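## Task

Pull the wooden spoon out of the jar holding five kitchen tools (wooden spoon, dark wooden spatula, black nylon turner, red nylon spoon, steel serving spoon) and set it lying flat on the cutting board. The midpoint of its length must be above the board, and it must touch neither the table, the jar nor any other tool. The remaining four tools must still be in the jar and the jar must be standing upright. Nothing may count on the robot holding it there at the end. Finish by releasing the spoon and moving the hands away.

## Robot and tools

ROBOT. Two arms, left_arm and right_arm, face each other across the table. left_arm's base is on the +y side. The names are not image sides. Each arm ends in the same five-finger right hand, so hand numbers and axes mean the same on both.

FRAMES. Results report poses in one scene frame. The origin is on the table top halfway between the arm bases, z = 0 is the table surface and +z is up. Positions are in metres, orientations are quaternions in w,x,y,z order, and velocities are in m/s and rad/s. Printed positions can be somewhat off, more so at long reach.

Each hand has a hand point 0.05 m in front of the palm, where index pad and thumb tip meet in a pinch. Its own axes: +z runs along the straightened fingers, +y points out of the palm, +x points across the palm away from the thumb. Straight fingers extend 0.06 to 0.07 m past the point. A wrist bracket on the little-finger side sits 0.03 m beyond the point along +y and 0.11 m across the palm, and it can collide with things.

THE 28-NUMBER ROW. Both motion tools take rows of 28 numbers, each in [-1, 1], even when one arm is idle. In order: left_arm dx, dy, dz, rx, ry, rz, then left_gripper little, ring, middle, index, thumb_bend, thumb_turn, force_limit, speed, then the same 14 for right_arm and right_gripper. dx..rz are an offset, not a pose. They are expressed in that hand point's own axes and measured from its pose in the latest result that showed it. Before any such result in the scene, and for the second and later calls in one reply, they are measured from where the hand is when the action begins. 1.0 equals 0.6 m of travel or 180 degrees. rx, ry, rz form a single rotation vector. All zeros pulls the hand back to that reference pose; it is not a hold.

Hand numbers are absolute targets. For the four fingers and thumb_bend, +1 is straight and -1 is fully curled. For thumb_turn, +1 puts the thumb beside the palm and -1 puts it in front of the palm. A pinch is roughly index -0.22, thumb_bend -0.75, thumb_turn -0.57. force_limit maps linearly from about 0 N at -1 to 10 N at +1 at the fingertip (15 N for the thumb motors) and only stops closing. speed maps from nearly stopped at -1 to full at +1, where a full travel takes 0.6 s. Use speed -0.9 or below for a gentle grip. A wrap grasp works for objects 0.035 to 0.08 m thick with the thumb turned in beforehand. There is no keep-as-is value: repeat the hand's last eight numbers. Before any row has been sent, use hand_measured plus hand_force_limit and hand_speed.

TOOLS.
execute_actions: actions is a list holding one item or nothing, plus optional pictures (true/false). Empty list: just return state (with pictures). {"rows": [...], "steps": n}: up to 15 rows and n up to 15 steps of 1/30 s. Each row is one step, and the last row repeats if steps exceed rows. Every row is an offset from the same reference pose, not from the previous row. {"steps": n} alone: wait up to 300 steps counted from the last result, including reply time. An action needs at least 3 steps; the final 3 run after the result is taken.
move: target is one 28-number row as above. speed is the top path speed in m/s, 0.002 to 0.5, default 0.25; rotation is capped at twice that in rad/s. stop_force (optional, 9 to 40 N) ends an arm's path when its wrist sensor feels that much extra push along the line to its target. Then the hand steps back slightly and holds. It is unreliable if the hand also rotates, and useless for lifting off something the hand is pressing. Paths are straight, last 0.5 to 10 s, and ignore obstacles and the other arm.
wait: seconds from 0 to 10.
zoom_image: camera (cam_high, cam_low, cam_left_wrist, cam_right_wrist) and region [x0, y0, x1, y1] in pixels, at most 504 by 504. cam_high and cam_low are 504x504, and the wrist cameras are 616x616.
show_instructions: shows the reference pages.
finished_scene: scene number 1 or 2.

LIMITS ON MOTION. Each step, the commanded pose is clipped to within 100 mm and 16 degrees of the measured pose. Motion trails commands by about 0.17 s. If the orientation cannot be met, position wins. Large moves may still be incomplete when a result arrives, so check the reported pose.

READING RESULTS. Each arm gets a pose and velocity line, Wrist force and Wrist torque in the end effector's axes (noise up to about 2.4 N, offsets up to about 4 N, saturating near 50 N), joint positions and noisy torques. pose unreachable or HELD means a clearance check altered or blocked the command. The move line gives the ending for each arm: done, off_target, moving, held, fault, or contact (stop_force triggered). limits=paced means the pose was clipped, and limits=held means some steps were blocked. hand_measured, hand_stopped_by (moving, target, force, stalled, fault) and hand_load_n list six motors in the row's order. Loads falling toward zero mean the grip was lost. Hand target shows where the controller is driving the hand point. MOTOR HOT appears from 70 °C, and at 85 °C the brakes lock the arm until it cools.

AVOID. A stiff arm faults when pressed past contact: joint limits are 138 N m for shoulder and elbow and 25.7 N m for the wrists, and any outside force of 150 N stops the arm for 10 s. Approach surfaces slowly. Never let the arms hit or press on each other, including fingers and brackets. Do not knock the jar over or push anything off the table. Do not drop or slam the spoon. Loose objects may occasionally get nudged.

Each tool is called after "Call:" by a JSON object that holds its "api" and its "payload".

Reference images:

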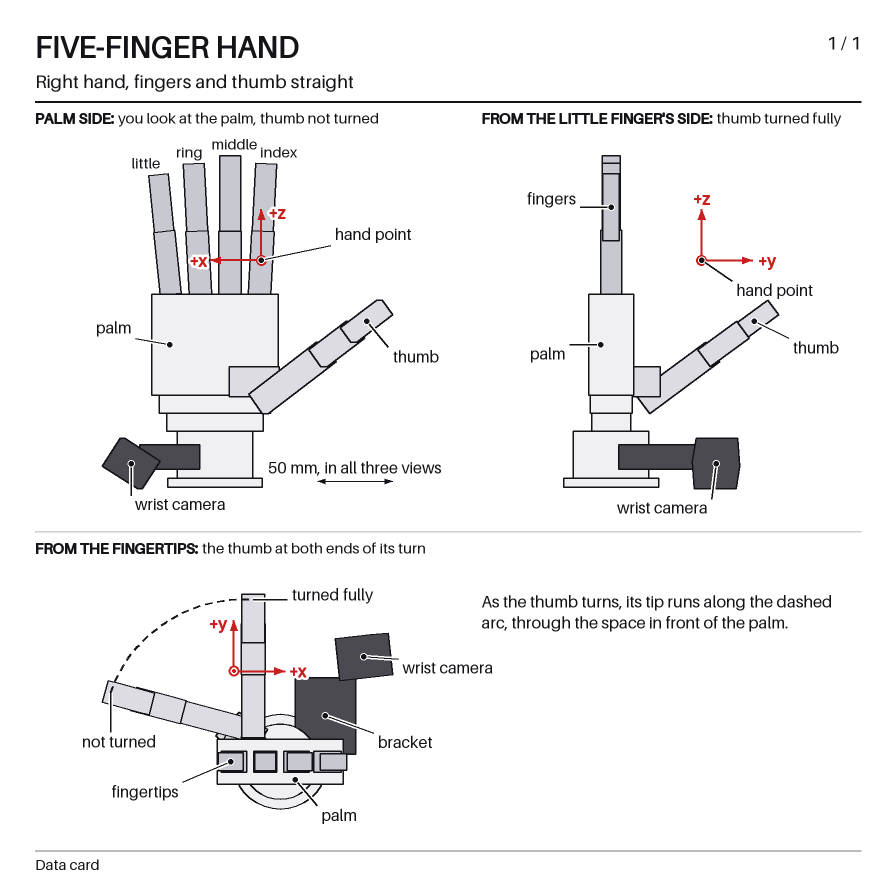

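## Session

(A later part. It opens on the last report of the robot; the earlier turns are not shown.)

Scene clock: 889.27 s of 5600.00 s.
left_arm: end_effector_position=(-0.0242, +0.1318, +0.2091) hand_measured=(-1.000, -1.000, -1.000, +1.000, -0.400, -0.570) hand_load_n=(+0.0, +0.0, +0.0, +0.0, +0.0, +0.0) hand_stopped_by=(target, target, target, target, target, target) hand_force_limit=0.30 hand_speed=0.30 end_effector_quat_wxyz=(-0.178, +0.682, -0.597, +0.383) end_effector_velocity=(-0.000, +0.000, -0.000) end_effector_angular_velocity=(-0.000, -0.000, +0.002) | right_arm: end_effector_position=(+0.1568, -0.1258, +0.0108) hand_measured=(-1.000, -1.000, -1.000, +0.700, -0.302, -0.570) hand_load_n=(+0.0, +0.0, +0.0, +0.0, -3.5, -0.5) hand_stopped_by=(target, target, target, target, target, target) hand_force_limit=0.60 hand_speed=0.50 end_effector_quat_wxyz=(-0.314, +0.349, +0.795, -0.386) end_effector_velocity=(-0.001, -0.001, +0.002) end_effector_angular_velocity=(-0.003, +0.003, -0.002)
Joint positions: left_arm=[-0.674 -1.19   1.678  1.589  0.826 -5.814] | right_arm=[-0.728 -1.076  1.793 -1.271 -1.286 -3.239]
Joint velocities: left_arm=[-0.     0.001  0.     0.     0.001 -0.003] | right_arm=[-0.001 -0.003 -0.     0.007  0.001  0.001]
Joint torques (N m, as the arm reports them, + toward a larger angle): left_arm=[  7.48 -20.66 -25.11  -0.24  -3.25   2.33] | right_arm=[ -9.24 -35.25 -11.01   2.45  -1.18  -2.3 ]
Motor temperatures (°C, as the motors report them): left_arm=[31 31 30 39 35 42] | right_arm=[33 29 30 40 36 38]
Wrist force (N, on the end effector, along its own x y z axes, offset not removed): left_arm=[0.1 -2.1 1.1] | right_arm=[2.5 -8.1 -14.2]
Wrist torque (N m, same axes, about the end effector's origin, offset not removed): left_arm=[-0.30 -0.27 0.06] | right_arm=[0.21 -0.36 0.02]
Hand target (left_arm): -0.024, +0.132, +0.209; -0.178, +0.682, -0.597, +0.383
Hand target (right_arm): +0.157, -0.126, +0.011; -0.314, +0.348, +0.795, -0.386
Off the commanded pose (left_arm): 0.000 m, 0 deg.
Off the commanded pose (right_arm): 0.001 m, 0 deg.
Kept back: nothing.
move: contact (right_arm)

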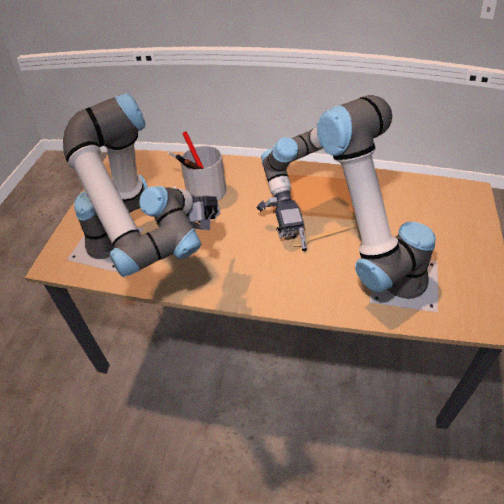

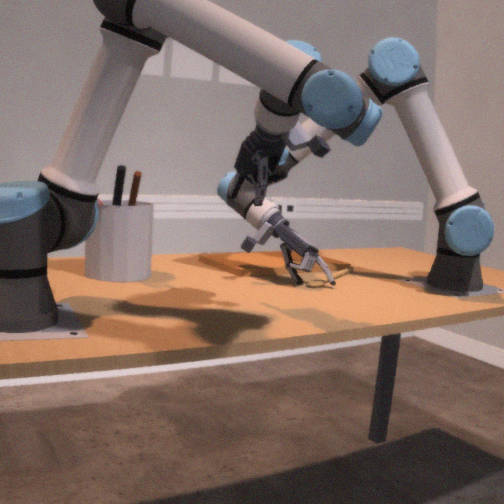

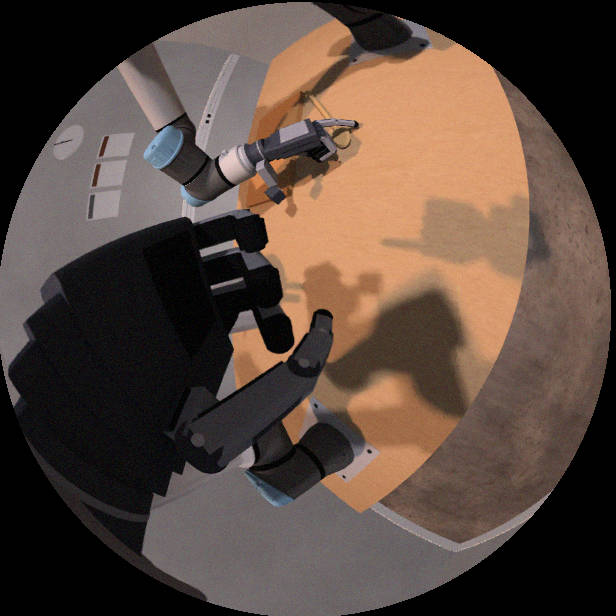

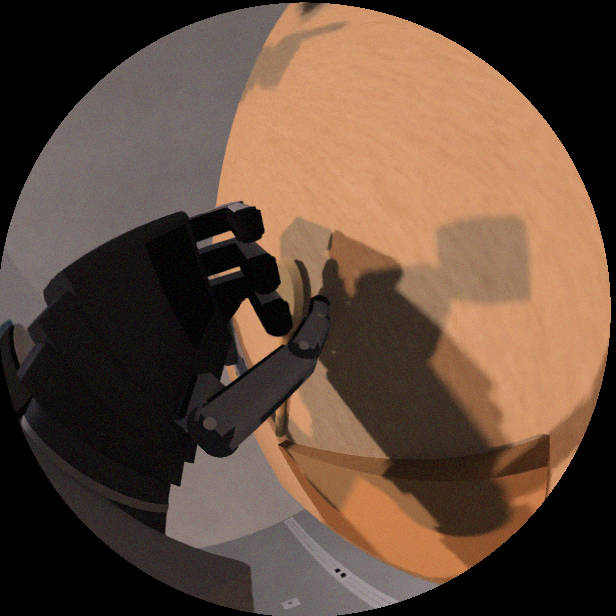

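Call:
{"api": "move", "payload": {"target": [0,0,0,0,0,0,-1,-1,-1,1,-0.4,-0.57,0.3,0.3, 0.042,0.004,0.0,0,0,0,-1,-1,-1,0.7,-0.3,-0.57,0.6,0.5], "speed": 0.02}}

Call:
{"api": "execute_actions", "payload": {"actions": [{"rows":[[0,0,0,0,0,0,-1,-1,-1,1,-0.4,-0.57,0.3,0.3, 0,0,0,0,0,0,-1,-1,-1,-0.4,-0.3,-0.57,0.6,-0.3]],"steps":15}]}}

Call:
{"api": "wait", "payload": {"seconds": 1.5}}

Call:
{"api": "zoom_image", "payload": {"camera": "cam_left_wrist", "region": [200,20,450,270]}}

Scene clock: 891.10 s of 5600.00 s.
left_arm: end_effector_position=(-0.0242, +0.1318, +0.2091) hand_measured=(-1.000, -1.000, -1.000, +1.000, -0.400, -0.570) hand_load_n=(+0.0, +0.0, +0.0, +0.0, +0.0, +0.0) hand_stopped_by=(target, target, target, target, target, target) hand_force_limit=0.30 hand_speed=0.30 end_effector_quat_wxyz=(-0.178, +0.682, -0.597, +0.383) end_effector_velocity=(-0.000, +0.000, -0.000) end_effector_angular_velocity=(+0.001, -0.001, -0.001) | right_arm: end_effector_position=(+0.1436, -0.1050, +0.0145) hand_measured=(-1.000, -1.000, -1.000, +0.700, -0.300, -0.570) hand_load_n=(+0.0, +0.0, +0.0, +0.0, +0.0, +0.0) hand_stopped_by=(target, target, target, target, target, target) hand_force_limit=0.60 hand_speed=0.50 end_effector_quat_wxyz=(-0.314, +0.348, +0.795, -0.386) end_effector_velocity=(-0.001, +0.002, +0.000) end_effector_angular_velocity=(+0.001, +0.001, -0.000)
Joint positions: left_arm=[-0.674 -1.19   1.678  1.589  0.826 -5.814] | right_arm=[-0.685 -1.061  1.755 -1.256 -1.25  -3.215]
Joint velocities: left_arm=[-0.001  0.001 -0.     0.001 -0.    -0.   ] | right_arm=[ 0.004  0.002 -0.005  0.002  0.004  0.002]
Joint torques (N m, as the arm reports them, + toward a larger angle): left_arm=[  6.85 -21.16 -25.13  -0.23  -3.24   2.37] | right_arm=[ 12.18 -27.38 -25.06   2.63   2.22   2.66]
Motor temperatures (°C, as the motors report them): left_arm=[31 31 30 39 35 42] | right_arm=[33 29 30 40 36 38]
Wrist force (N, on the end effector, along its own x y z axes, offset not removed): left_arm=[-1.1 -1.4 0.1] | right_arm=[1.0 2.3 1.3]
Wrist torque (N m, same axes, about the end effector's origin, offset not removed): left_arm=[-0.16 -0.10 0.04] | right_arm=[0.42 -0.25 0.12]
Hand target (left_arm): -0.024, +0.132, +0.209; -0.178, +0.682, -0.597, +0.383
Hand target (right_arm): +0.143, -0.105, +0.015; -0.314, +0.348, +0.795, -0.386
Off the commanded pose (left_arm): 0.000 m, 0 deg.
Off the commanded pose (right_arm): 0.000 m, 0 deg.
Kept back: nothing.
move: done

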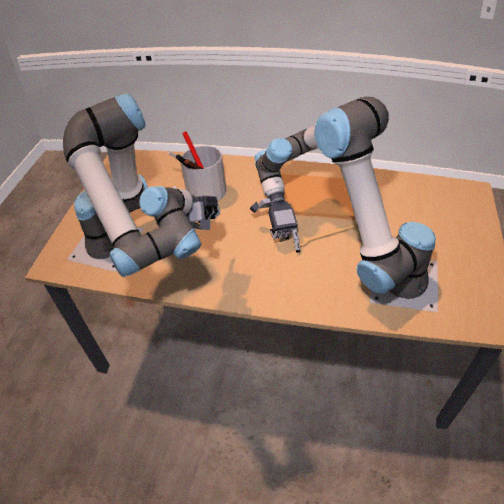

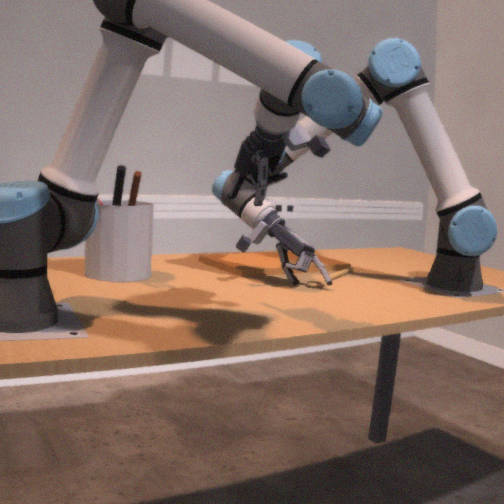

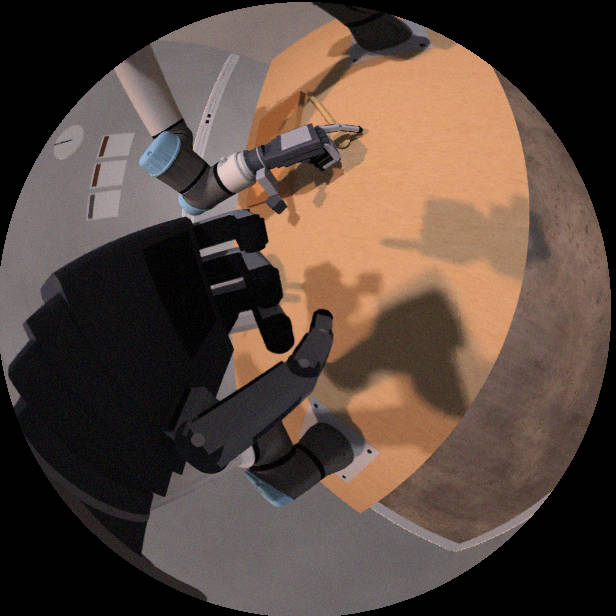

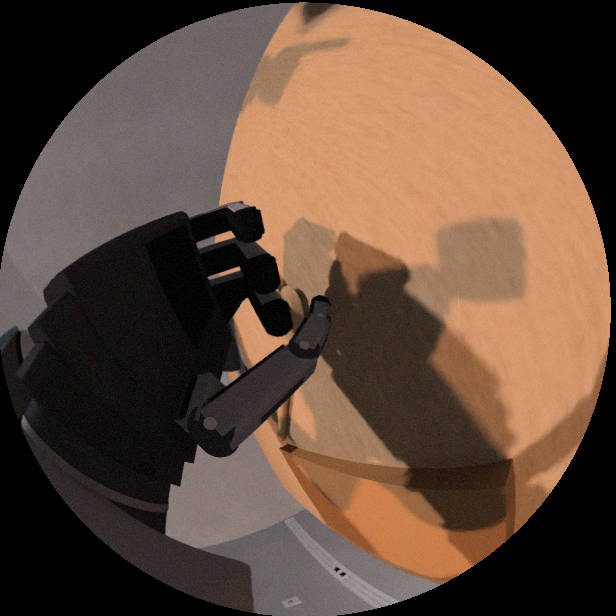

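Scene clock: 891.50 s of 5600.00 s.
left_arm: end_effector_position=(-0.0242, +0.1318, +0.2091) hand_measured=(-1.000, -1.000, -1.000, +1.000, -0.400, -0.570) hand_load_n=(+0.0, +0.0, +0.0, +0.0, +0.0, +0.0) hand_stopped_by=(target, target, target, target, target, target) hand_force_limit=0.30 hand_speed=0.30 end_effector_quat_wxyz=(-0.178, +0.682, -0.597, +0.383) end_effector_velocity=(-0.000, -0.000, +0.001) end_effector_angular_velocity=(-0.002, +0.002, -0.000) | right_arm: end_effector_position=(+0.1435, -0.1050, +0.0146) hand_measured=(-1.000, -1.000, -1.000, +0.354, -0.300, -0.570) hand_load_n=(+0.0, +0.0, +0.0, +4.5, +0.0, +0.0) hand_stopped_by=(target, target, target, moving, target, target) hand_force_limit=0.60 hand_speed=-0.30 end_effector_quat_wxyz=(-0.314, +0.348, +0.794, -0.386) end_effector_velocity=(-0.002, -0.001, +0.001) end_effector_angular_velocity=(-0.005, +0.005, +0.001)
Joint positions: left_arm=[-0.674 -1.19   1.678  1.589  0.826 -5.814] | right_arm=[-0.685 -1.061  1.754 -1.255 -1.25  -3.215]
Joint velocities: left_arm=[-0.    -0.002 -0.    -0.001 -0.    -0.   ] | right_arm=[ 0.001 -0.001  0.     0.008  0.    -0.   ]
Joint torques (N m, as the arm reports them, + toward a larger angle): left_arm=[  7.3  -20.49 -25.18  -0.22  -3.25   2.37] | right_arm=[ -1.34 -35.99  -9.36  -1.82  -0.64   0.43]
Motor temperatures (°C, as the motors report them): left_arm=[31 31 30 39 35 42] | right_arm=[33 29 30 40 36 38]
Wrist force (N, on the end effector, along its own x y z axes, offset not removed): left_arm=[-0.1 -1.6 -0.6] | right_arm=[3.1 -10.3 -1.8]
Wrist torque (N m, same axes, about the end effector's origin, offset not removed): left_arm=[-0.14 -0.22 0.01] | right_arm=[1.05 -0.26 0.18]
Steps of this call (steps 1 to 12: the first 12 steps of this action). Readings (end_effector_position | what the end effector reports):
1: left_arm (-0.0242, +0.1318, +0.2091) | right_arm (+0.1435, -0.1049, +0.0146) | left_arm hand_measured=(-1.000, -1.000, -1.000, +1.000, -0.400, -0.570) hand_load_n=(+0.0, +0.0, +0.0, +0.0, +0.0, +0.0) hand_stopped_by=(target, target, target, target, target, target) hand_force_limit=0.30 hand_speed=0.30 | right_arm hand_measured=(-1.000, -1.000, -1.000, +0.700, -0.300, -0.570) hand_load_n=(+0.0, +0.0, +0.0, +0.0, +0.0, +0.0) hand_stopped_by=(target, target, target, moving, target, target) hand_force_limit=0.60 hand_speed=-0.30
2: left_arm (-0.0242, +0.1318, +0.2091) | right_arm (+0.1435, -0.1049, +0.0146) | left_arm hand_measured=(-1.000, -1.000, -1.000, +1.000, -0.400, -0.570) hand_load_n=(+0.0, +0.0, +0.0, +0.0, +0.0, +0.0) hand_stopped_by=(target, target, target, target, target, target) hand_force_limit=0.30 hand_speed=0.30 | right_arm hand_measured=(-1.000, -1.000, -1.000, +0.700, -0.300, -0.570) hand_load_n=(+0.0, +0.0, +0.0, +0.0, +0.0, +0.0) hand_stopped_by=(target, target, target, moving, target, target) hand_force_limit=0.60 hand_speed=-0.30
4: left_arm (-0.0242, +0.1318, +0.2091) | right_arm (+0.1435, -0.1049, +0.0146) | left_arm hand_measured=(-1.000, -1.000, -1.000, +1.000, -0.400, -0.570) hand_load_n=(+0.0, +0.0, +0.0, +0.0, +0.0, +0.0) hand_stopped_by=(target, target, target, target, target, target) hand_force_limit=0.30 hand_speed=0.30 | right_arm hand_measured=(-1.000, -1.000, -1.000, +0.664, -0.300, -0.570) hand_load_n=(+0.0, +0.0, +0.0, +0.0, +0.0, +0.0) hand_stopped_by=(target, target, target, moving, target, target) hand_force_limit=0.60 hand_speed=-0.30
8: left_arm (-0.0242, +0.1318, +0.2091) | right_arm (+0.1435, -0.1049, +0.0146) | left_arm hand_measured=(-1.000, -1.000, -1.000, +1.000, -0.400, -0.570) hand_load_n=(+0.0, +0.0, +0.0, +0.0, +0.0, +0.0) hand_stopped_by=(target, target, target, target, target, target) hand_force_limit=0.30 hand_speed=0.30 | right_arm hand_measured=(-1.000, -1.000, -1.000, +0.510, -0.300, -0.570) hand_load_n=(+0.0, +0.0, +0.0, +0.0, +0.0, +0.0) hand_stopped_by=(target, target, target, moving, target, target) hand_force_limit=0.60 hand_speed=-0.30
12: the state above

Scene clock: 893.10 s of 5600.00 s.
left_arm: end_effector_position=(-0.0242, +0.1318, +0.2091) hand_measured=(-1.000, -1.000, -1.000, +1.000, -0.400, -0.570) hand_load_n=(+0.0, +0.0, +0.0, +0.0, +0.0, +0.0) hand_stopped_by=(target, target, target, target, target, target) hand_force_limit=0.30 hand_speed=0.30 end_effector_quat_wxyz=(-0.178, +0.682, -0.597, +0.383) end_effector_velocity=(-0.000, +0.000, -0.000) end_effector_angular_velocity=(+0.003, -0.001, -0.001) | right_arm: end_effector_position=(+0.1436, -0.1050, +0.0145) hand_measured=(-1.000, -1.000, -1.000, +0.320, -0.300, -0.570) hand_load_n=(+0.0, +0.0, +0.0, +8.0, +0.0, +0.0) hand_stopped_by=(target, target, target, force, target, target) hand_force_limit=0.60 hand_speed=-0.30 end_effector_quat_wxyz=(-0.314, +0.348, +0.795, -0.386) end_effector_velocity=(+0.000, -0.000, -0.000) end_effector_angular_velocity=(-0.001, -0.000, +0.001)
Joint positions: left_arm=[-0.674 -1.19   1.678  1.589  0.826 -5.814] | right_arm=[-0.685 -1.061  1.755 -1.256 -1.25  -3.215]
Joint velocities: left_arm=[-0.     0.001 -0.     0.001  0.001  0.001] | right_arm=[ 0.     0.     0.     0.    -0.001  0.   ]
Joint torques (N m, as the arm reports them, + toward a larger angle): left_arm=[  7.38 -20.8  -25.21  -0.3   -3.16   2.46] | right_arm=[-14.11 -37.59  -6.73  -6.96  -2.52  -2.74]
Motor temperatures (°C, as the motors report them): left_arm=[31 31 30 39 35 42] | right_arm=[33 29 30 40 36 38]
Wrist force (N, on the end effector, along its own x y z axes, offset not removed): left_arm=[0.4 -1.3 1.2] | right_arm=[8.0 -15.7 -5.0]
Wrist torque (N m, same axes, about the end effector's origin, offset not removed): left_arm=[-0.20 -0.29 0.08] | right_arm=[1.25 -0.34 0.37]
Hand target (left_arm): -0.024, +0.132, +0.209; -0.178, +0.682, -0.597, +0.383
Hand target (right_arm): +0.144, -0.105, +0.015; -0.314, +0.348, +0.795, -0.386
Off the commanded pose (left_arm): 0.000 m, 0 deg.
Off the commanded pose (right_arm): 0.000 m, 0 deg.
Kept back: nothing.
Steps of this call (steps 1 to 3: the last 3 steps of your previous action; steps 4 to 48: nothing new was sent). Readings (end_effector_position | what the end effector reports):
1: left_arm (-0.0242, +0.1318, +0.2091) | right_arm (+0.1435, -0.1050, +0.0146) | left_arm hand_measured=(-1.000, -1.000, -1.000, +1.000, -0.400, -0.570) hand_load_n=(+0.0, +0.0, +0.0, +0.0, +0.0, +0.0) hand_stopped_by=(target, target, target, target, target, target) hand_force_limit=0.30 hand_speed=0.30 | right_arm hand_measured=(-1.000, -1.000, -1.000, +0.318, -0.300, -0.570) hand_load_n=(+0.0, +0.0, +0.0, +9.5, +0.0, +0.0) hand_stopped_by=(target, target, target, force, target, target) hand_force_limit=0.60 hand_speed=-0.30
2: left_arm (-0.0242, +0.1318, +0.2091) | right_arm (+0.1435, -0.1050, +0.0146) | left_arm hand_measured=(-1.000, -1.000, -1.000, +1.000, -0.400, -0.570) hand_load_n=(+0.0, +0.0, +0.0, +0.0, +0.0, +0.0) hand_stopped_by=(target, target, target, target, target, target) hand_force_limit=0.30 hand_speed=0.30 | right_arm hand_measured=(-1.000, -1.000, -1.000, +0.318, -0.300, -0.570) hand_load_n=(+0.0, +0.0, +0.0, +8.0, +0.0, +0.0) hand_stopped_by=(target, target, target, force, target, target) hand_force_limit=0.60 hand_speed=-0.30
4: left_arm (-0.0242, +0.1318, +0.2091) | right_arm (+0.1434, -0.1050, +0.0146) | left_arm hand_measured=(-1.000, -1.000, -1.000, +1.000, -0.400, -0.570) hand_load_n=(+0.0, +0.0, +0.0, +0.0, +0.0, +0.0) hand_stopped_by=(target, target, target, target, target, target) hand_force_limit=0.30 hand_speed=0.30 | right_arm hand_measured=(-1.000, -1.000, -1.000, +0.318, -0.300, -0.570) hand_load_n=(+0.0, +0.0, +0.0, +7.5, +0.0, +0.0) hand_stopped_by=(target, target, target, force, target, target) hand_force_limit=0.60 hand_speed=-0.30
8: left_arm (-0.0242, +0.1318, +0.2091) | right_arm (+0.1434, -0.1050, +0.0146) | left_arm hand_measured=(-1.000, -1.000, -1.000, +1.000, -0.400, -0.570) hand_load_n=(+0.0, +0.0, +0.0, +0.0, +0.0, +0.0) hand_stopped_by=(target, target, target, target, target, target) hand_force_limit=0.30 hand_speed=0.30 | right_arm hand_measured=(-1.000, -1.000, -1.000, +0.318, -0.300, -0.570) hand_load_n=(+0.0, +0.0, +0.0, +7.5, +0.0, +0.0) hand_stopped_by=(target, target, target, force, target, target) hand_force_limit=0.60 hand_speed=-0.30
48: the state above

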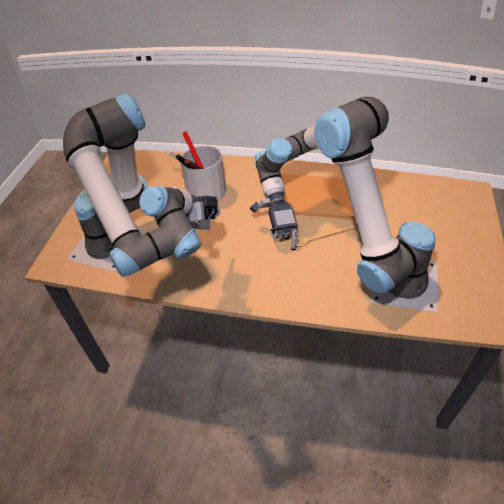

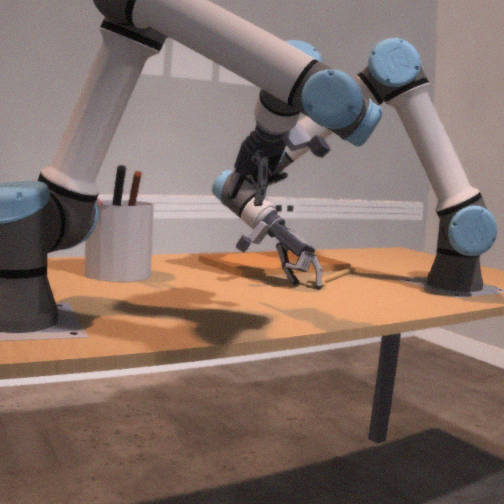

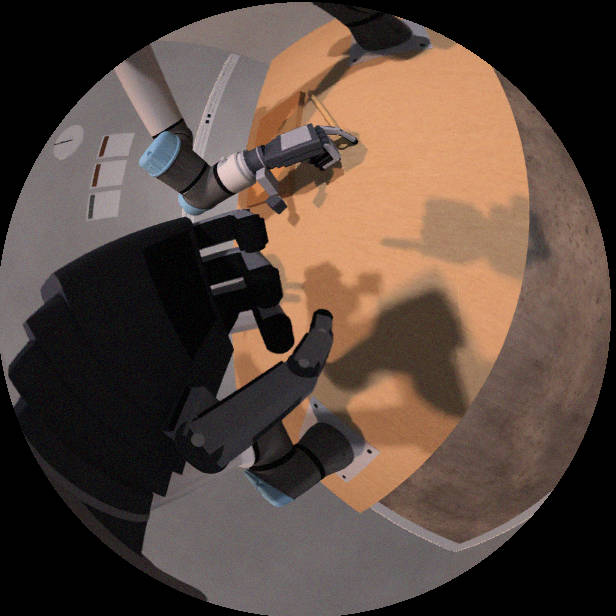

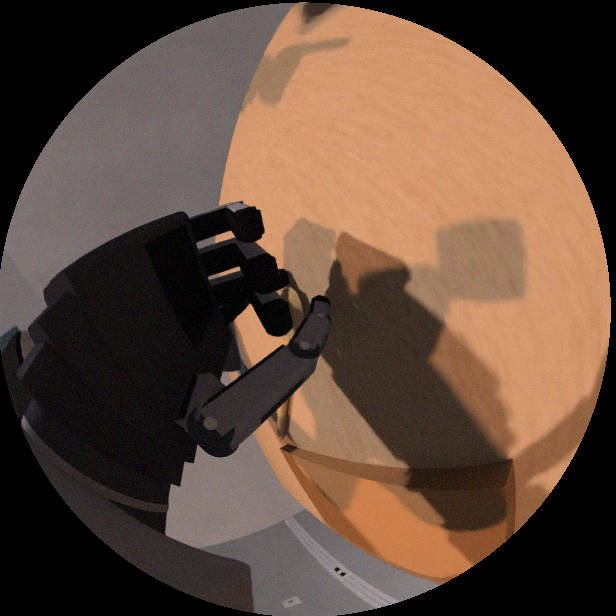

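Region (200, 20, 450, 270) of cam_left_wrist's 616x616 image, scaled by 2.016, with more detail than that image has.

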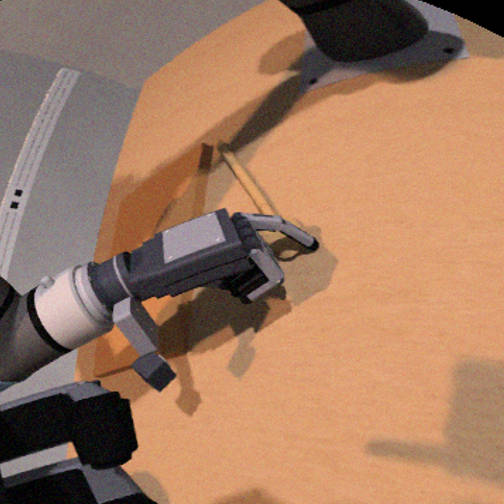

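Call:
{"api": "execute_actions", "payload": {"actions": [{"rows":[[0,0,0,0,0,0,-1,-1,-1,1,-0.4,-0.57,0.3,0.3, 0.003,-0.010,-0.006,0,0,0,-1,-1,-1,-0.41,-0.3,-0.57,0.6,-0.6]],"steps":15}]}}

Call:
{"api": "wait", "payload": {"seconds": 2}}

Call:
{"api": "zoom_image", "payload": {"camera": "cam_left_wrist", "region": [200,20,450,270]}}

Scene clock: 893.60 s of 5600.00 s.
left_arm: end_effector_position=(-0.0242, +0.1318, +0.2091) hand_measured=(-1.000, -1.000, -1.000, +1.000, -0.400, -0.570) hand_load_n=(+0.0, +0.0, +0.0, +0.0, +0.0, +0.0) hand_stopped_by=(target, target, target, target, target, target) hand_force_limit=0.30 hand_speed=0.30 end_effector_quat_wxyz=(-0.178, +0.682, -0.597, +0.383) end_effector_velocity=(-0.001, +0.000, -0.001) end_effector_angular_velocity=(+0.002, -0.001, -0.002) | right_arm: end_effector_position=(+0.1436, -0.1050, +0.0212) hand_measured=(-1.000, -1.000, -1.000, +0.318, -0.300, -0.570) hand_load_n=(+0.0, +0.0, +0.0, +0.0, +0.0, +0.0) hand_stopped_by=(target, target, target, force, target, target) hand_force_limit=0.60 hand_speed=-0.60 end_effector_quat_wxyz=(-0.314, +0.348, +0.795, -0.386) end_effector_velocity=(-0.000, +0.000, +0.004) end_effector_angular_velocity=(-0.001, +0.000, -0.001)
Joint positions: left_arm=[-0.674 -1.19   1.678  1.589  0.826 -5.814] | right_arm=[-0.685 -1.071  1.75  -1.241 -1.25  -3.215]
Joint velocities: left_arm=[-0.001  0.002  0.    -0.001  0.     0.001] | right_arm=[ 0.001 -0.006 -0.004  0.011  0.001  0.001]
Joint torques (N m, as the arm reports them, + toward a larger angle): left_arm=[  7.47 -20.55 -25.36  -0.31  -3.19   2.5 ] | right_arm=[  6.82 -43.64 -25.31   2.9    2.57   0.16]
Motor temperatures (°C, as the motors report them): left_arm=[31 31 30 39 35 42] | right_arm=[33 29 30 40 36 38]
Wrist force (N, on the end effector, along its own x y z axes, offset not removed): left_arm=[0.6 -1.8 0.1] | right_arm=[1.9 2.4 1.4]
Wrist torque (N m, same axes, about the end effector's origin, offset not removed): left_arm=[-0.21 -0.31 0.07] | right_arm=[0.53 -0.57 0.12]
Steps of this call (steps 1 to 3: nothing new was sent; steps 4 to 15: the first 12 steps of this action). Readings (end_effector_position | what the end effector reports):
4: left_arm (-0.0242, +0.1318, +0.2091) | right_arm (+0.1436, -0.1050, +0.0145) | left_arm hand_measured=(-1.000, -1.000, -1.000, +1.000, -0.400, -0.570) hand_load_n=(+0.0, +0.0, +0.0, +0.0, +0.0, +0.0) hand_stopped_by=(target, target, target, target, target, target) hand_force_limit=0.30 hand_speed=0.30 | right_arm hand_measured=(-1.000, -1.000, -1.000, +0.320, -0.300, -0.570) hand_load_n=(+0.0, +0.0, +0.0, +8.0, +0.0, +0.0) hand_stopped_by=(target, target, target, force, target, target) hand_force_limit=0.60 hand_speed=-0.60
5: left_arm (-0.0242, +0.1318, +0.2091) | right_arm (+0.1436, -0.1050, +0.0149) | left_arm hand_measured=(-1.000, -1.000, -1.000, +1.000, -0.400, -0.570) hand_load_n=(+0.0, +0.0, +0.0, +0.0, +0.0, +0.0) hand_stopped_by=(target, target, target, target, target, target) hand_force_limit=0.30 hand_speed=0.30 | right_arm hand_measured=(-1.000, -1.000, -1.000, +0.320, -0.300, -0.570) hand_load_n=(+0.0, +0.0, +0.0, +8.0, +0.0, +0.0) hand_stopped_by=(target, target, target, force, target, target) hand_force_limit=0.60 hand_speed=-0.60
7: left_arm (-0.0242, +0.1318, +0.2091) | right_arm (+0.1436, -0.1050, +0.0172) | left_arm hand_measured=(-1.000, -1.000, -1.000, +1.000, -0.400, -0.570) hand_load_n=(+0.0, +0.0, +0.0, +0.0, +0.0, +0.0) hand_stopped_by=(target, target, target, target, target, target) hand_force_limit=0.30 hand_speed=0.30 | right_arm hand_measured=(-1.000, -1.000, -1.000, +0.318, -0.300, -0.570) hand_load_n=(+0.0, +0.0, +0.0, +0.5, +0.0, +0.0) hand_stopped_by=(target, target, target, force, target, target) hand_force_limit=0.60 hand_speed=-0.60
11: left_arm (-0.0242, +0.1318, +0.2091) | right_arm (+0.1436, -0.1050, +0.0201) | left_arm hand_measured=(-1.000, -1.000, -1.000, +1.000, -0.400, -0.570) hand_load_n=(+0.0, +0.0, +0.0, +0.0, +0.0, +0.0) hand_stopped_by=(target, target, target, target, target, target) hand_force_limit=0.30 hand_speed=0.30 | right_arm hand_measured=(-1.000, -1.000, -1.000, +0.318, -0.300, -0.570) hand_load_n=(+0.0, +0.0, +0.0, +0.0, +0.0, +0.0) hand_stopped_by=(target, target, target, force, target, target) hand_force_limit=0.60 hand_speed=-0.60
15: the state above

Scene clock: 895.70 s of 5600.00 s.
left_arm: end_effector_position=(-0.0242, +0.1318, +0.2091) hand_measured=(-1.000, -1.000, -1.000, +1.000, -0.400, -0.570) hand_load_n=(+0.0, +0.0, +0.0, +0.0, +0.0, +0.0) hand_stopped_by=(target, target, target, target, target, target) hand_force_limit=0.30 hand_speed=0.30 end_effector_quat_wxyz=(-0.178, +0.682, -0.597, +0.383) end_effector_velocity=(+0.000, +0.000, -0.000) end_effector_angular_velocity=(+0.003, -0.001, +0.000) | right_arm: end_effector_position=(+0.1435, -0.1049, +0.0218) hand_measured=(-1.000, -1.000, -1.000, +0.318, -0.300, -0.570) hand_load_n=(+0.0, +0.0, +0.0, +0.0, +0.0, +0.0) hand_stopped_by=(target, target, target, force, target, target) hand_force_limit=0.60 hand_speed=-0.60 end_effector_quat_wxyz=(-0.314, +0.348, +0.795, -0.386) end_effector_velocity=(+0.000, -0.000, -0.000) end_effector_angular_velocity=(-0.000, +0.000, -0.000)
Joint positions: left_arm=[-0.674 -1.19   1.678  1.589  0.826 -5.814] | right_arm=[-0.685 -1.072  1.749 -1.239 -1.249 -3.215]
Joint velocities: left_arm=[ 0.     0.002 -0.     0.001  0.001  0.   ] | right_arm=[-0.  0. -0. -0. -0.  0.]
Joint torques (N m, as the arm reports them, + toward a larger angle): left_arm=[  7.5  -20.35 -25.06  -0.33  -3.14   2.41] | right_arm=[ 13.66 -44.47 -25.92   2.44   2.32   2.38]
Motor temperatures (°C, as the motors report them): left_arm=[31 31 30 39 35 42] | right_arm=[33 29 30 40 36 38]
Wrist force (N, on the end effector, along its own x y z axes, offset not removed): left_arm=[-0.1 -1.1 1.7] | right_arm=[0.2 2.9 3.5]
Wrist torque (N m, same axes, about the end effector's origin, offset not removed): left_arm=[-0.21 -0.24 0.15] | right_arm=[0.29 -0.23 0.10]
Hand target (left_arm): -0.024, +0.132, +0.209; -0.178, +0.682, -0.597, +0.383
Hand target (right_arm): +0.143, -0.105, +0.022; -0.314, +0.348, +0.795, -0.386
Off the commanded pose (left_arm): 0.000 m, 0 deg.
Off the commanded pose (right_arm): 0.000 m, 0 deg.
Kept back: nothing.
Steps of this call (steps 1 to 3: the last 3 steps of your previous action; steps 4 to 63: nothing new was sent). Readings (end_effector_position | what the end effector reports):
1: left_arm (-0.0242, +0.1318, +0.2091) | right_arm (+0.1436, -0.1050, +0.0213) | left_arm hand_measured=(-1.000, -1.000, -1.000, +1.000, -0.400, -0.570) hand_load_n=(+0.0, +0.0, +0.0, +0.0, +0.0, +0.0) hand_stopped_by=(target, target, target, target, target, target) hand_force_limit=0.30 hand_speed=0.30 | right_arm hand_measured=(-1.000, -1.000, -1.000, +0.318, -0.300, -0.570) hand_load_n=(+0.0, +0.0, +0.0, +0.0, +0.0, +0.0) hand_stopped_by=(target, target, target, force, target, target) hand_force_limit=0.60 hand_speed=-0.60
2: left_arm (-0.0242, +0.1318, +0.2091) | right_arm (+0.1436, -0.1050, +0.0214) | left_arm hand_measured=(-1.000, -1.000, -1.000, +1.000, -0.400, -0.570) hand_load_n=(+0.0, +0.0, +0.0, +0.0, +0.0, +0.0) hand_stopped_by=(target, target, target, target, target, target) hand_force_limit=0.30 hand_speed=0.30 | right_arm hand_measured=(-1.000, -1.000, -1.000, +0.318, -0.300, -0.570) hand_load_n=(+0.0, +0.0, +0.0, +0.0, +0.0, +0.0) hand_stopped_by=(target, target, target, force, target, target) hand_force_limit=0.60 hand_speed=-0.60
4: left_arm (-0.0242, +0.1318, +0.2091) | right_arm (+0.1436, -0.1050, +0.0216) | left_arm hand_measured=(-1.000, -1.000, -1.000, +1.000, -0.400, -0.570) hand_load_n=(+0.0, +0.0, +0.0, +0.0, +0.0, +0.0) hand_stopped_by=(target, target, target, target, target, target) hand_force_limit=0.30 hand_speed=0.30 | right_arm hand_measured=(-1.000, -1.000, -1.000, +0.318, -0.300, -0.570) hand_load_n=(+0.0, +0.0, +0.0, +0.0, +0.0, +0.0) hand_stopped_by=(target, target, target, force, target, target) hand_force_limit=0.60 hand_speed=-0.60
8: left_arm (-0.0242, +0.1318, +0.2091) | right_arm (+0.1435, -0.1049, +0.0217) | left_arm hand_measured=(-1.000, -1.000, -1.000, +1.000, -0.400, -0.570) hand_load_n=(+0.0, +0.0, +0.0, +0.0, +0.0, +0.0) hand_stopped_by=(target, target, target, target, target, target) hand_force_limit=0.30 hand_speed=0.30 | right_arm hand_measured=(-1.000, -1.000, -1.000, +0.318, -0.300, -0.570) hand_load_n=(+0.0, +0.0, +0.0, +0.0, +0.0, +0.0) hand_stopped_by=(target, target, target, force, target, target) hand_force_limit=0.60 hand_speed=-0.60
63: the state above

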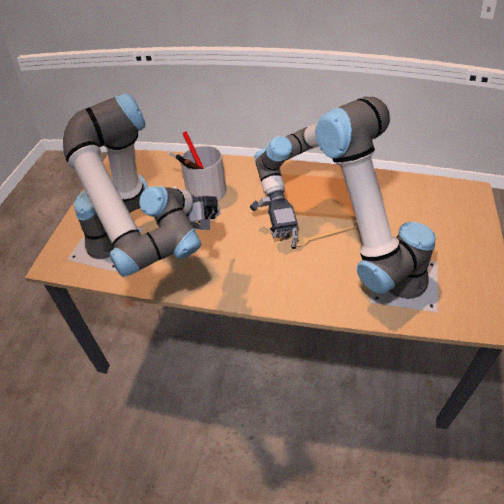

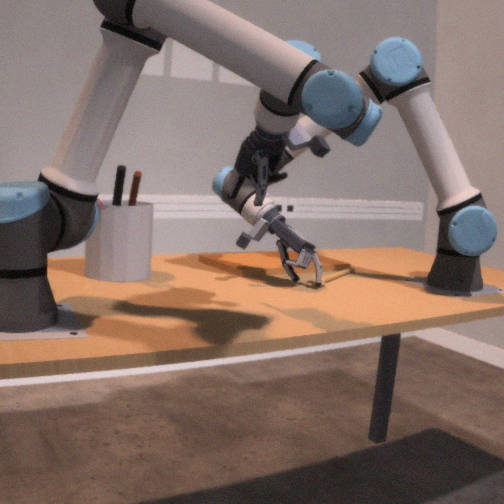

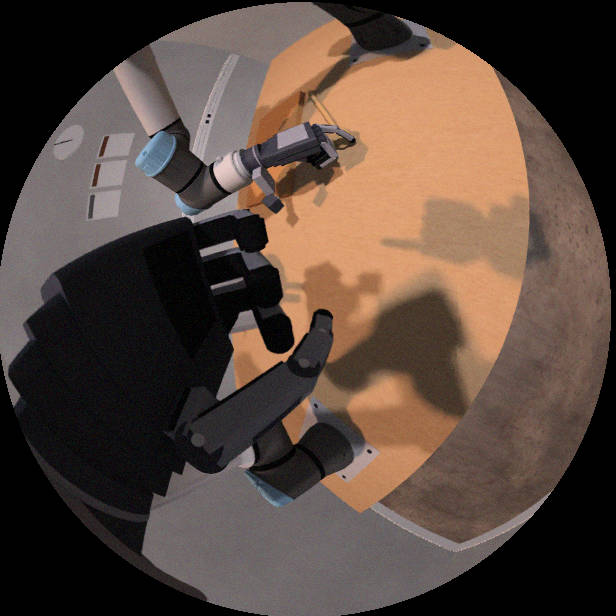

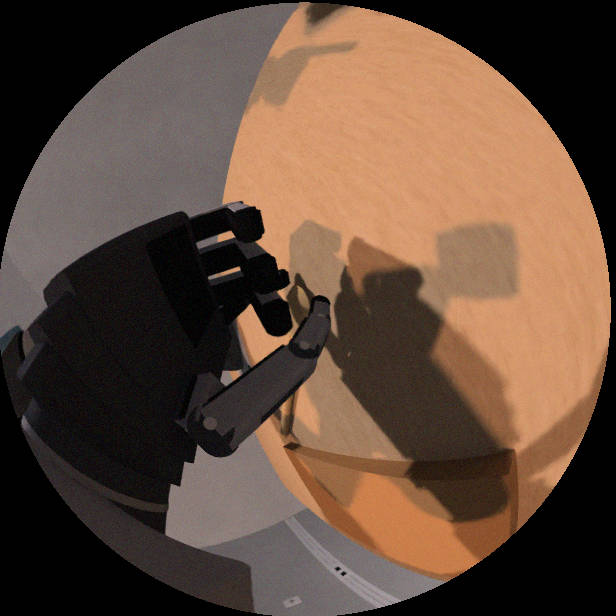

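Region (200, 20, 450, 270) of cam_left_wrist's 616x616 image, scaled by 2.016, with more detail than that image has.

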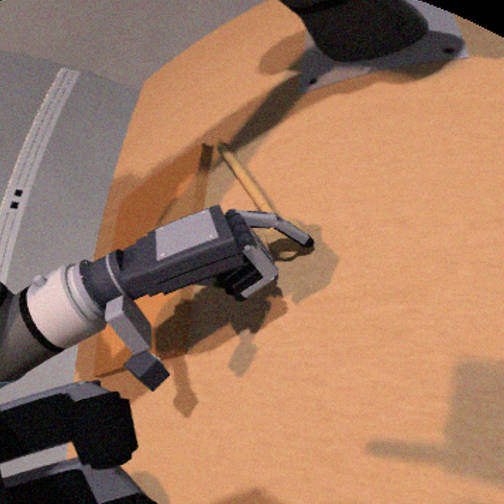

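Call:
{"api": "execute_actions", "payload": {"actions": [{"rows":[[0,0,0,0,0,0,-1,-1,-1,1,-0.4,-0.57,0.3,0.3, -0.002,0.006,0.004,0,0,0,-1,-1,-1,-0.6,-0.3,-0.57,0.6,-0.6]],"steps":15}]}}

Call:
{"api": "wait", "payload": {"seconds": 2}}

Call:
{"api": "zoom_image", "payload": {"camera": "cam_left_wrist", "region": [200,20,450,270]}}

Scene clock: 896.23 s of 5600.00 s.
left_arm: end_effector_position=(-0.0242, +0.1318, +0.2091) hand_measured=(-1.000, -1.000, -1.000, +1.000, -0.400, -0.570) hand_load_n=(+0.0, +0.0, +0.0, +0.0, +0.0, +0.0) hand_stopped_by=(target, target, target, target, target, target) hand_force_limit=0.30 hand_speed=0.30 end_effector_quat_wxyz=(-0.178, +0.682, -0.597, +0.383) end_effector_velocity=(-0.000, -0.000, -0.000) end_effector_angular_velocity=(-0.002, -0.000, -0.000) | right_arm: end_effector_position=(+0.1433, -0.1051, +0.0177) hand_measured=(-1.000, -1.000, -1.000, +0.120, -0.300, -0.570) hand_load_n=(+0.0, +0.0, +0.0, +0.0, +0.0, +0.0) hand_stopped_by=(target, target, target, moving, target, target) hand_force_limit=0.60 hand_speed=-0.60 end_effector_quat_wxyz=(-0.314, +0.348, +0.795, -0.386) end_effector_velocity=(+0.000, -0.001, -0.003) end_effector_angular_velocity=(-0.001, +0.000, +0.001)
Joint positions: left_arm=[-0.674 -1.19   1.678  1.589  0.826 -5.814] | right_arm=[-0.685 -1.066  1.753 -1.249 -1.249 -3.215]
Joint velocities: left_arm=[-0.001  0.001  0.001 -0.001 -0.001 -0.002] | right_arm=[-0.     0.004  0.003 -0.006 -0.002 -0.   ]
Joint torques (N m, as the arm reports them, + toward a larger angle): left_arm=[  7.02 -20.56 -24.98  -0.26  -3.16   2.38] | right_arm=[ -5.04 -25.94  -7.16  -3.34  -1.7    0.25]
Motor temperatures (°C, as the motors report them): left_arm=[31 31 30 39 35 42] | right_arm=[33 29 30 40 36 38]
Wrist force (N, on the end effector, along its own x y z axes, offset not removed): left_arm=[0.0 -0.7 0.2] | right_arm=[1.1 0.9 2.5]
Wrist torque (N m, same axes, about the end effector's origin, offset not removed): left_arm=[-0.01 -0.30 -0.01] | right_arm=[0.22 -0.40 0.02]
Steps of this call (steps 1 to 4: nothing new was sent; steps 5 to 16: the first 12 steps of this action). Readings (end_effector_position | what the end effector reports):
5: left_arm (-0.0242, +0.1318, +0.2091) | right_arm (+0.1435, -0.1049, +0.0218) | left_arm hand_measured=(-1.000, -1.000, -1.000, +1.000, -0.400, -0.570) hand_load_n=(+0.0, +0.0, +0.0, +0.0, +0.0, +0.0) hand_stopped_by=(target, target, target, target, target, target) hand_force_limit=0.30 hand_speed=0.30 | right_arm hand_measured=(-1.000, -1.000, -1.000, +0.318, -0.300, -0.570) hand_load_n=(+0.0, +0.0, +0.0, +0.0, +0.0, +0.0) hand_stopped_by=(target, target, target, moving, target, target) hand_force_limit=0.60 hand_speed=-0.60
6: left_arm (-0.0242, +0.1318, +0.2091) | right_arm (+0.1435, -0.1049, +0.0216) | left_arm hand_measured=(-1.000, -1.000, -1.000, +1.000, -0.400, -0.570) hand_load_n=(+0.0, +0.0, +0.0, +0.0, +0.0, +0.0) hand_stopped_by=(target, target, target, target, target, target) hand_force_limit=0.30 hand_speed=0.30 | right_arm hand_measured=(-1.000, -1.000, -1.000, +0.318, -0.300, -0.570) hand_load_n=(+0.0, +0.0, +0.0, +0.0, +0.0, +0.0) hand_stopped_by=(target, target, target, moving, target, target) hand_force_limit=0.60 hand_speed=-0.60
8: left_arm (-0.0242, +0.1318, +0.2091) | right_arm (+0.1435, -0.1049, +0.0202) | left_arm hand_measured=(-1.000, -1.000, -1.000, +1.000, -0.400, -0.570) hand_load_n=(+0.0, +0.0, +0.0, +0.0, +0.0, +0.0) hand_stopped_by=(target, target, target, target, target, target) hand_force_limit=0.30 hand_speed=0.30 | right_arm hand_measured=(-1.000, -1.000, -1.000, +0.298, -0.300, -0.570) hand_load_n=(+0.0, +0.0, +0.0, +0.0, +0.0, +0.0) hand_stopped_by=(target, target, target, moving, target, target) hand_force_limit=0.60 hand_speed=-0.60
12: left_arm (-0.0242, +0.1318, +0.2091) | right_arm (+0.1434, -0.1050, +0.0184) | left_arm hand_measured=(-1.000, -1.000, -1.000, +1.000, -0.400, -0.570) hand_load_n=(+0.0, +0.0, +0.0, +0.0, +0.0, +0.0) hand_stopped_by=(target, target, target, target, target, target) hand_force_limit=0.30 hand_speed=0.30 | right_arm hand_measured=(-1.000, -1.000, -1.000, +0.208, -0.300, -0.570) hand_load_n=(+0.0, +0.0, +0.0, +0.0, +0.0, +0.0) hand_stopped_by=(target, target, target, moving, target, target) hand_force_limit=0.60 hand_speed=-0.60
16: the state above

Scene clock: 898.33 s of 5600.00 s.
left_arm: end_effector_position=(-0.0242, +0.1318, +0.2091) hand_measured=(-1.000, -1.000, -1.000, +1.000, -0.400, -0.570) hand_load_n=(+0.0, +0.0, +0.0, +0.0, +0.0, +0.0) hand_stopped_by=(target, target, target, target, target, target) hand_force_limit=0.30 hand_speed=0.30 end_effector_quat_wxyz=(-0.178, +0.682, -0.597, +0.383) end_effector_velocity=(-0.000, -0.000, +0.000) end_effector_angular_velocity=(-0.003, +0.003, +0.001) | right_arm: end_effector_position=(+0.1434, -0.1052, +0.0173) hand_measured=(-1.000, -1.000, -1.000, -0.342, -0.298, -0.570) hand_load_n=(+0.0, +0.0, +0.0, +9.5, +4.0, +0.0) hand_stopped_by=(target, target, target, force, target, target) hand_force_limit=0.60 hand_speed=-0.60 end_effector_quat_wxyz=(-0.314, +0.348, +0.795, -0.386) end_effector_velocity=(-0.001, +0.000, -0.000) end_effector_angular_velocity=(+0.000, +0.000, +0.002)
Joint positions: left_arm=[-0.674 -1.19   1.678  1.589  0.826 -5.814] | right_arm=[-0.685 -1.065  1.753 -1.25  -1.25  -3.215]
Joint velocities: left_arm=[ 0.    -0.002 -0.    -0.001  0.    -0.001] | right_arm=[ 0.001  0.     0.    -0.    -0.    -0.   ]
Joint torques (N m, as the arm reports them, + toward a larger angle): left_arm=[  7.3  -20.58 -25.42  -0.3   -3.21   2.31] | right_arm=[-13.59 -27.39  -7.23  -2.4   -1.33  -2.32]
Motor temperatures (°C, as the motors report them): left_arm=[31 31 30 39 35 42] | right_arm=[33 29 30 40 36 38]
Wrist force (N, on the end effector, along its own x y z axes, offset not removed): left_arm=[0.2 -0.7 -0.2] | right_arm=[0.0 3.6 2.1]
Wrist torque (N m, same axes, about the end effector's origin, offset not removed): left_arm=[-0.01 -0.29 0.08] | right_arm=[0.60 -0.19 0.16]
Hand target (left_arm): -0.024, +0.132, +0.209; -0.178, +0.682, -0.597, +0.383
Hand target (right_arm): +0.143, -0.105, +0.017; -0.314, +0.348, +0.795, -0.386
Off the commanded pose (left_arm): 0.000 m, 0 deg.
Off the commanded pose (right_arm): 0.000 m, 0 deg.
Kept back: nothing.
Steps of this call (steps 1 to 3: the last 3 steps of your previous action; steps 4 to 63: nothing new was sent). Readings (end_effector_position | what the end effector reports):
1: left_arm (-0.0242, +0.1318, +0.2091) | right_arm (+0.1433, -0.1051, +0.0176) | left_arm hand_measured=(-1.000, -1.000, -1.000, +1.000, -0.400, -0.570) hand_load_n=(+0.0, +0.0, +0.0, +0.0, +0.0, +0.0) hand_stopped_by=(target, target, target, target, target, target) hand_force_limit=0.30 hand_speed=0.30 | right_arm hand_measured=(-1.000, -1.000, -1.000, +0.098, -0.300, -0.570) hand_load_n=(+0.0, +0.0, +0.0, +0.0, +0.0, +0.0) hand_stopped_by=(target, target, target, moving, target, target) hand_force_limit=0.60 hand_speed=-0.60
2: left_arm (-0.0242, +0.1318, +0.2091) | right_arm (+0.1433, -0.1051, +0.0175) | left_arm hand_measured=(-1.000, -1.000, -1.000, +1.000, -0.400, -0.570) hand_load_n=(+0.0, +0.0, +0.0, +0.0, +0.0, +0.0) hand_stopped_by=(target, target, target, target, target, target) hand_force_limit=0.30 hand_speed=0.30 | right_arm hand_measured=(-1.000, -1.000, -1.000, +0.076, -0.300, -0.570) hand_load_n=(+0.0, +0.0, +0.0, +0.5, +0.0, +0.0) hand_stopped_by=(target, target, target, moving, target, target) hand_force_limit=0.60 hand_speed=-0.60
4: left_arm (-0.0242, +0.1318, +0.2091) | right_arm (+0.1433, -0.1051, +0.0174) | left_arm hand_measured=(-1.000, -1.000, -1.000, +1.000, -0.400, -0.570) hand_load_n=(+0.0, +0.0, +0.0, +0.0, +0.0, +0.0) hand_stopped_by=(target, target, target, target, target, target) hand_force_limit=0.30 hand_speed=0.30 | right_arm hand_measured=(-1.000, -1.000, -1.000, +0.032, -0.300, -0.570) hand_load_n=(+0.0, +0.0, +0.0, +0.0, +0.0, +0.0) hand_stopped_by=(target, target, target, moving, target, target) hand_force_limit=0.60 hand_speed=-0.60
8: left_arm (-0.0242, +0.1318, +0.2091) | right_arm (+0.1433, -0.1051, +0.0173) | left_arm hand_measured=(-1.000, -1.000, -1.000, +1.000, -0.400, -0.570) hand_load_n=(+0.0, +0.0, +0.0, +0.0, +0.0, +0.0) hand_stopped_by=(target, target, target, target, target, target) hand_force_limit=0.30 hand_speed=0.30 | right_arm hand_measured=(-1.000, -1.000, -1.000, -0.058, -0.300, -0.570) hand_load_n=(+0.0, +0.0, +0.0, +0.0, +0.0, +0.0) hand_stopped_by=(target, target, target, moving, target, target) hand_force_limit=0.60 hand_speed=-0.60
63: the state above

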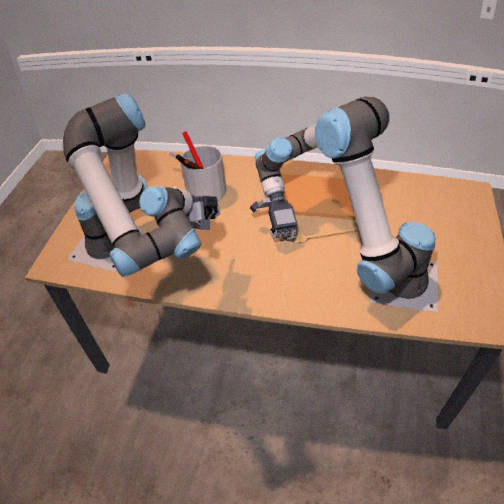

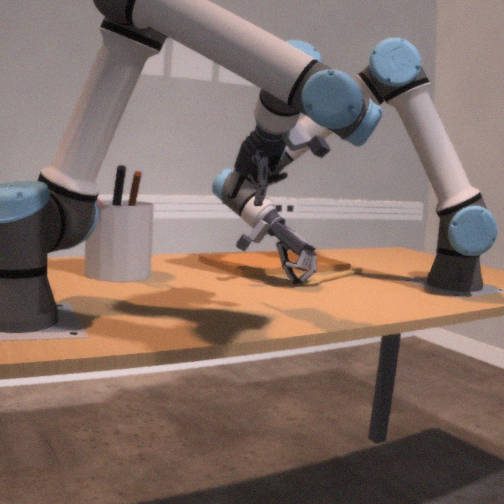

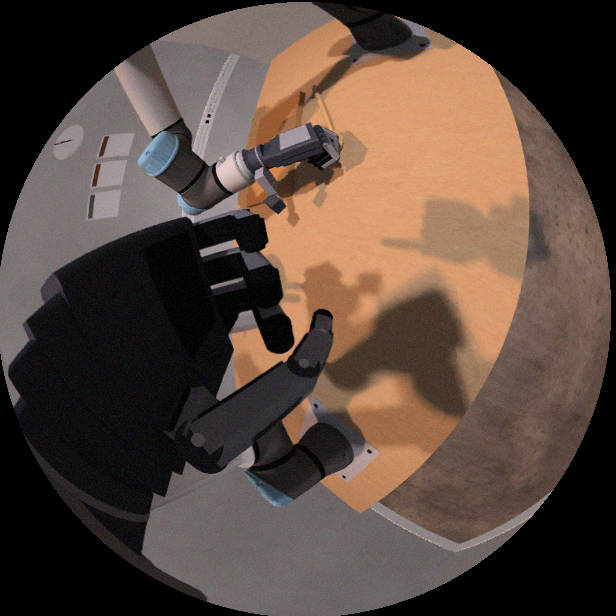

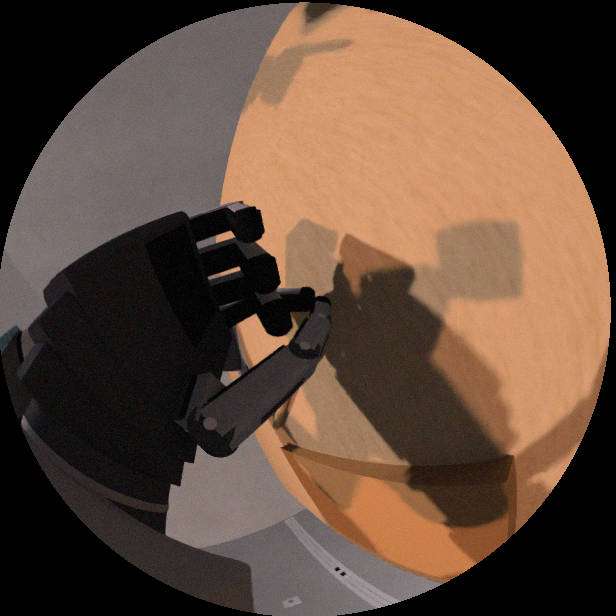

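Region (200, 20, 450, 270) of cam_left_wrist's 616x616 image, scaled by 2.016, with more detail than that image has.

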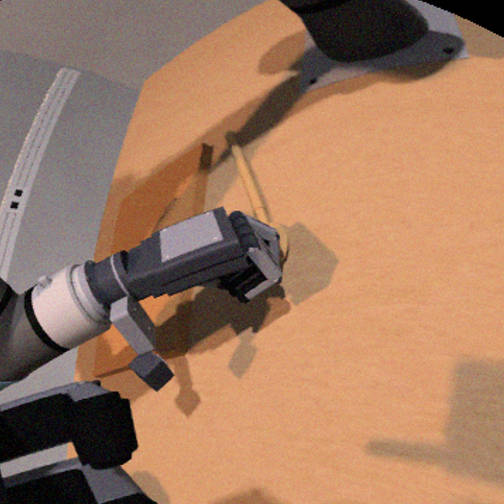

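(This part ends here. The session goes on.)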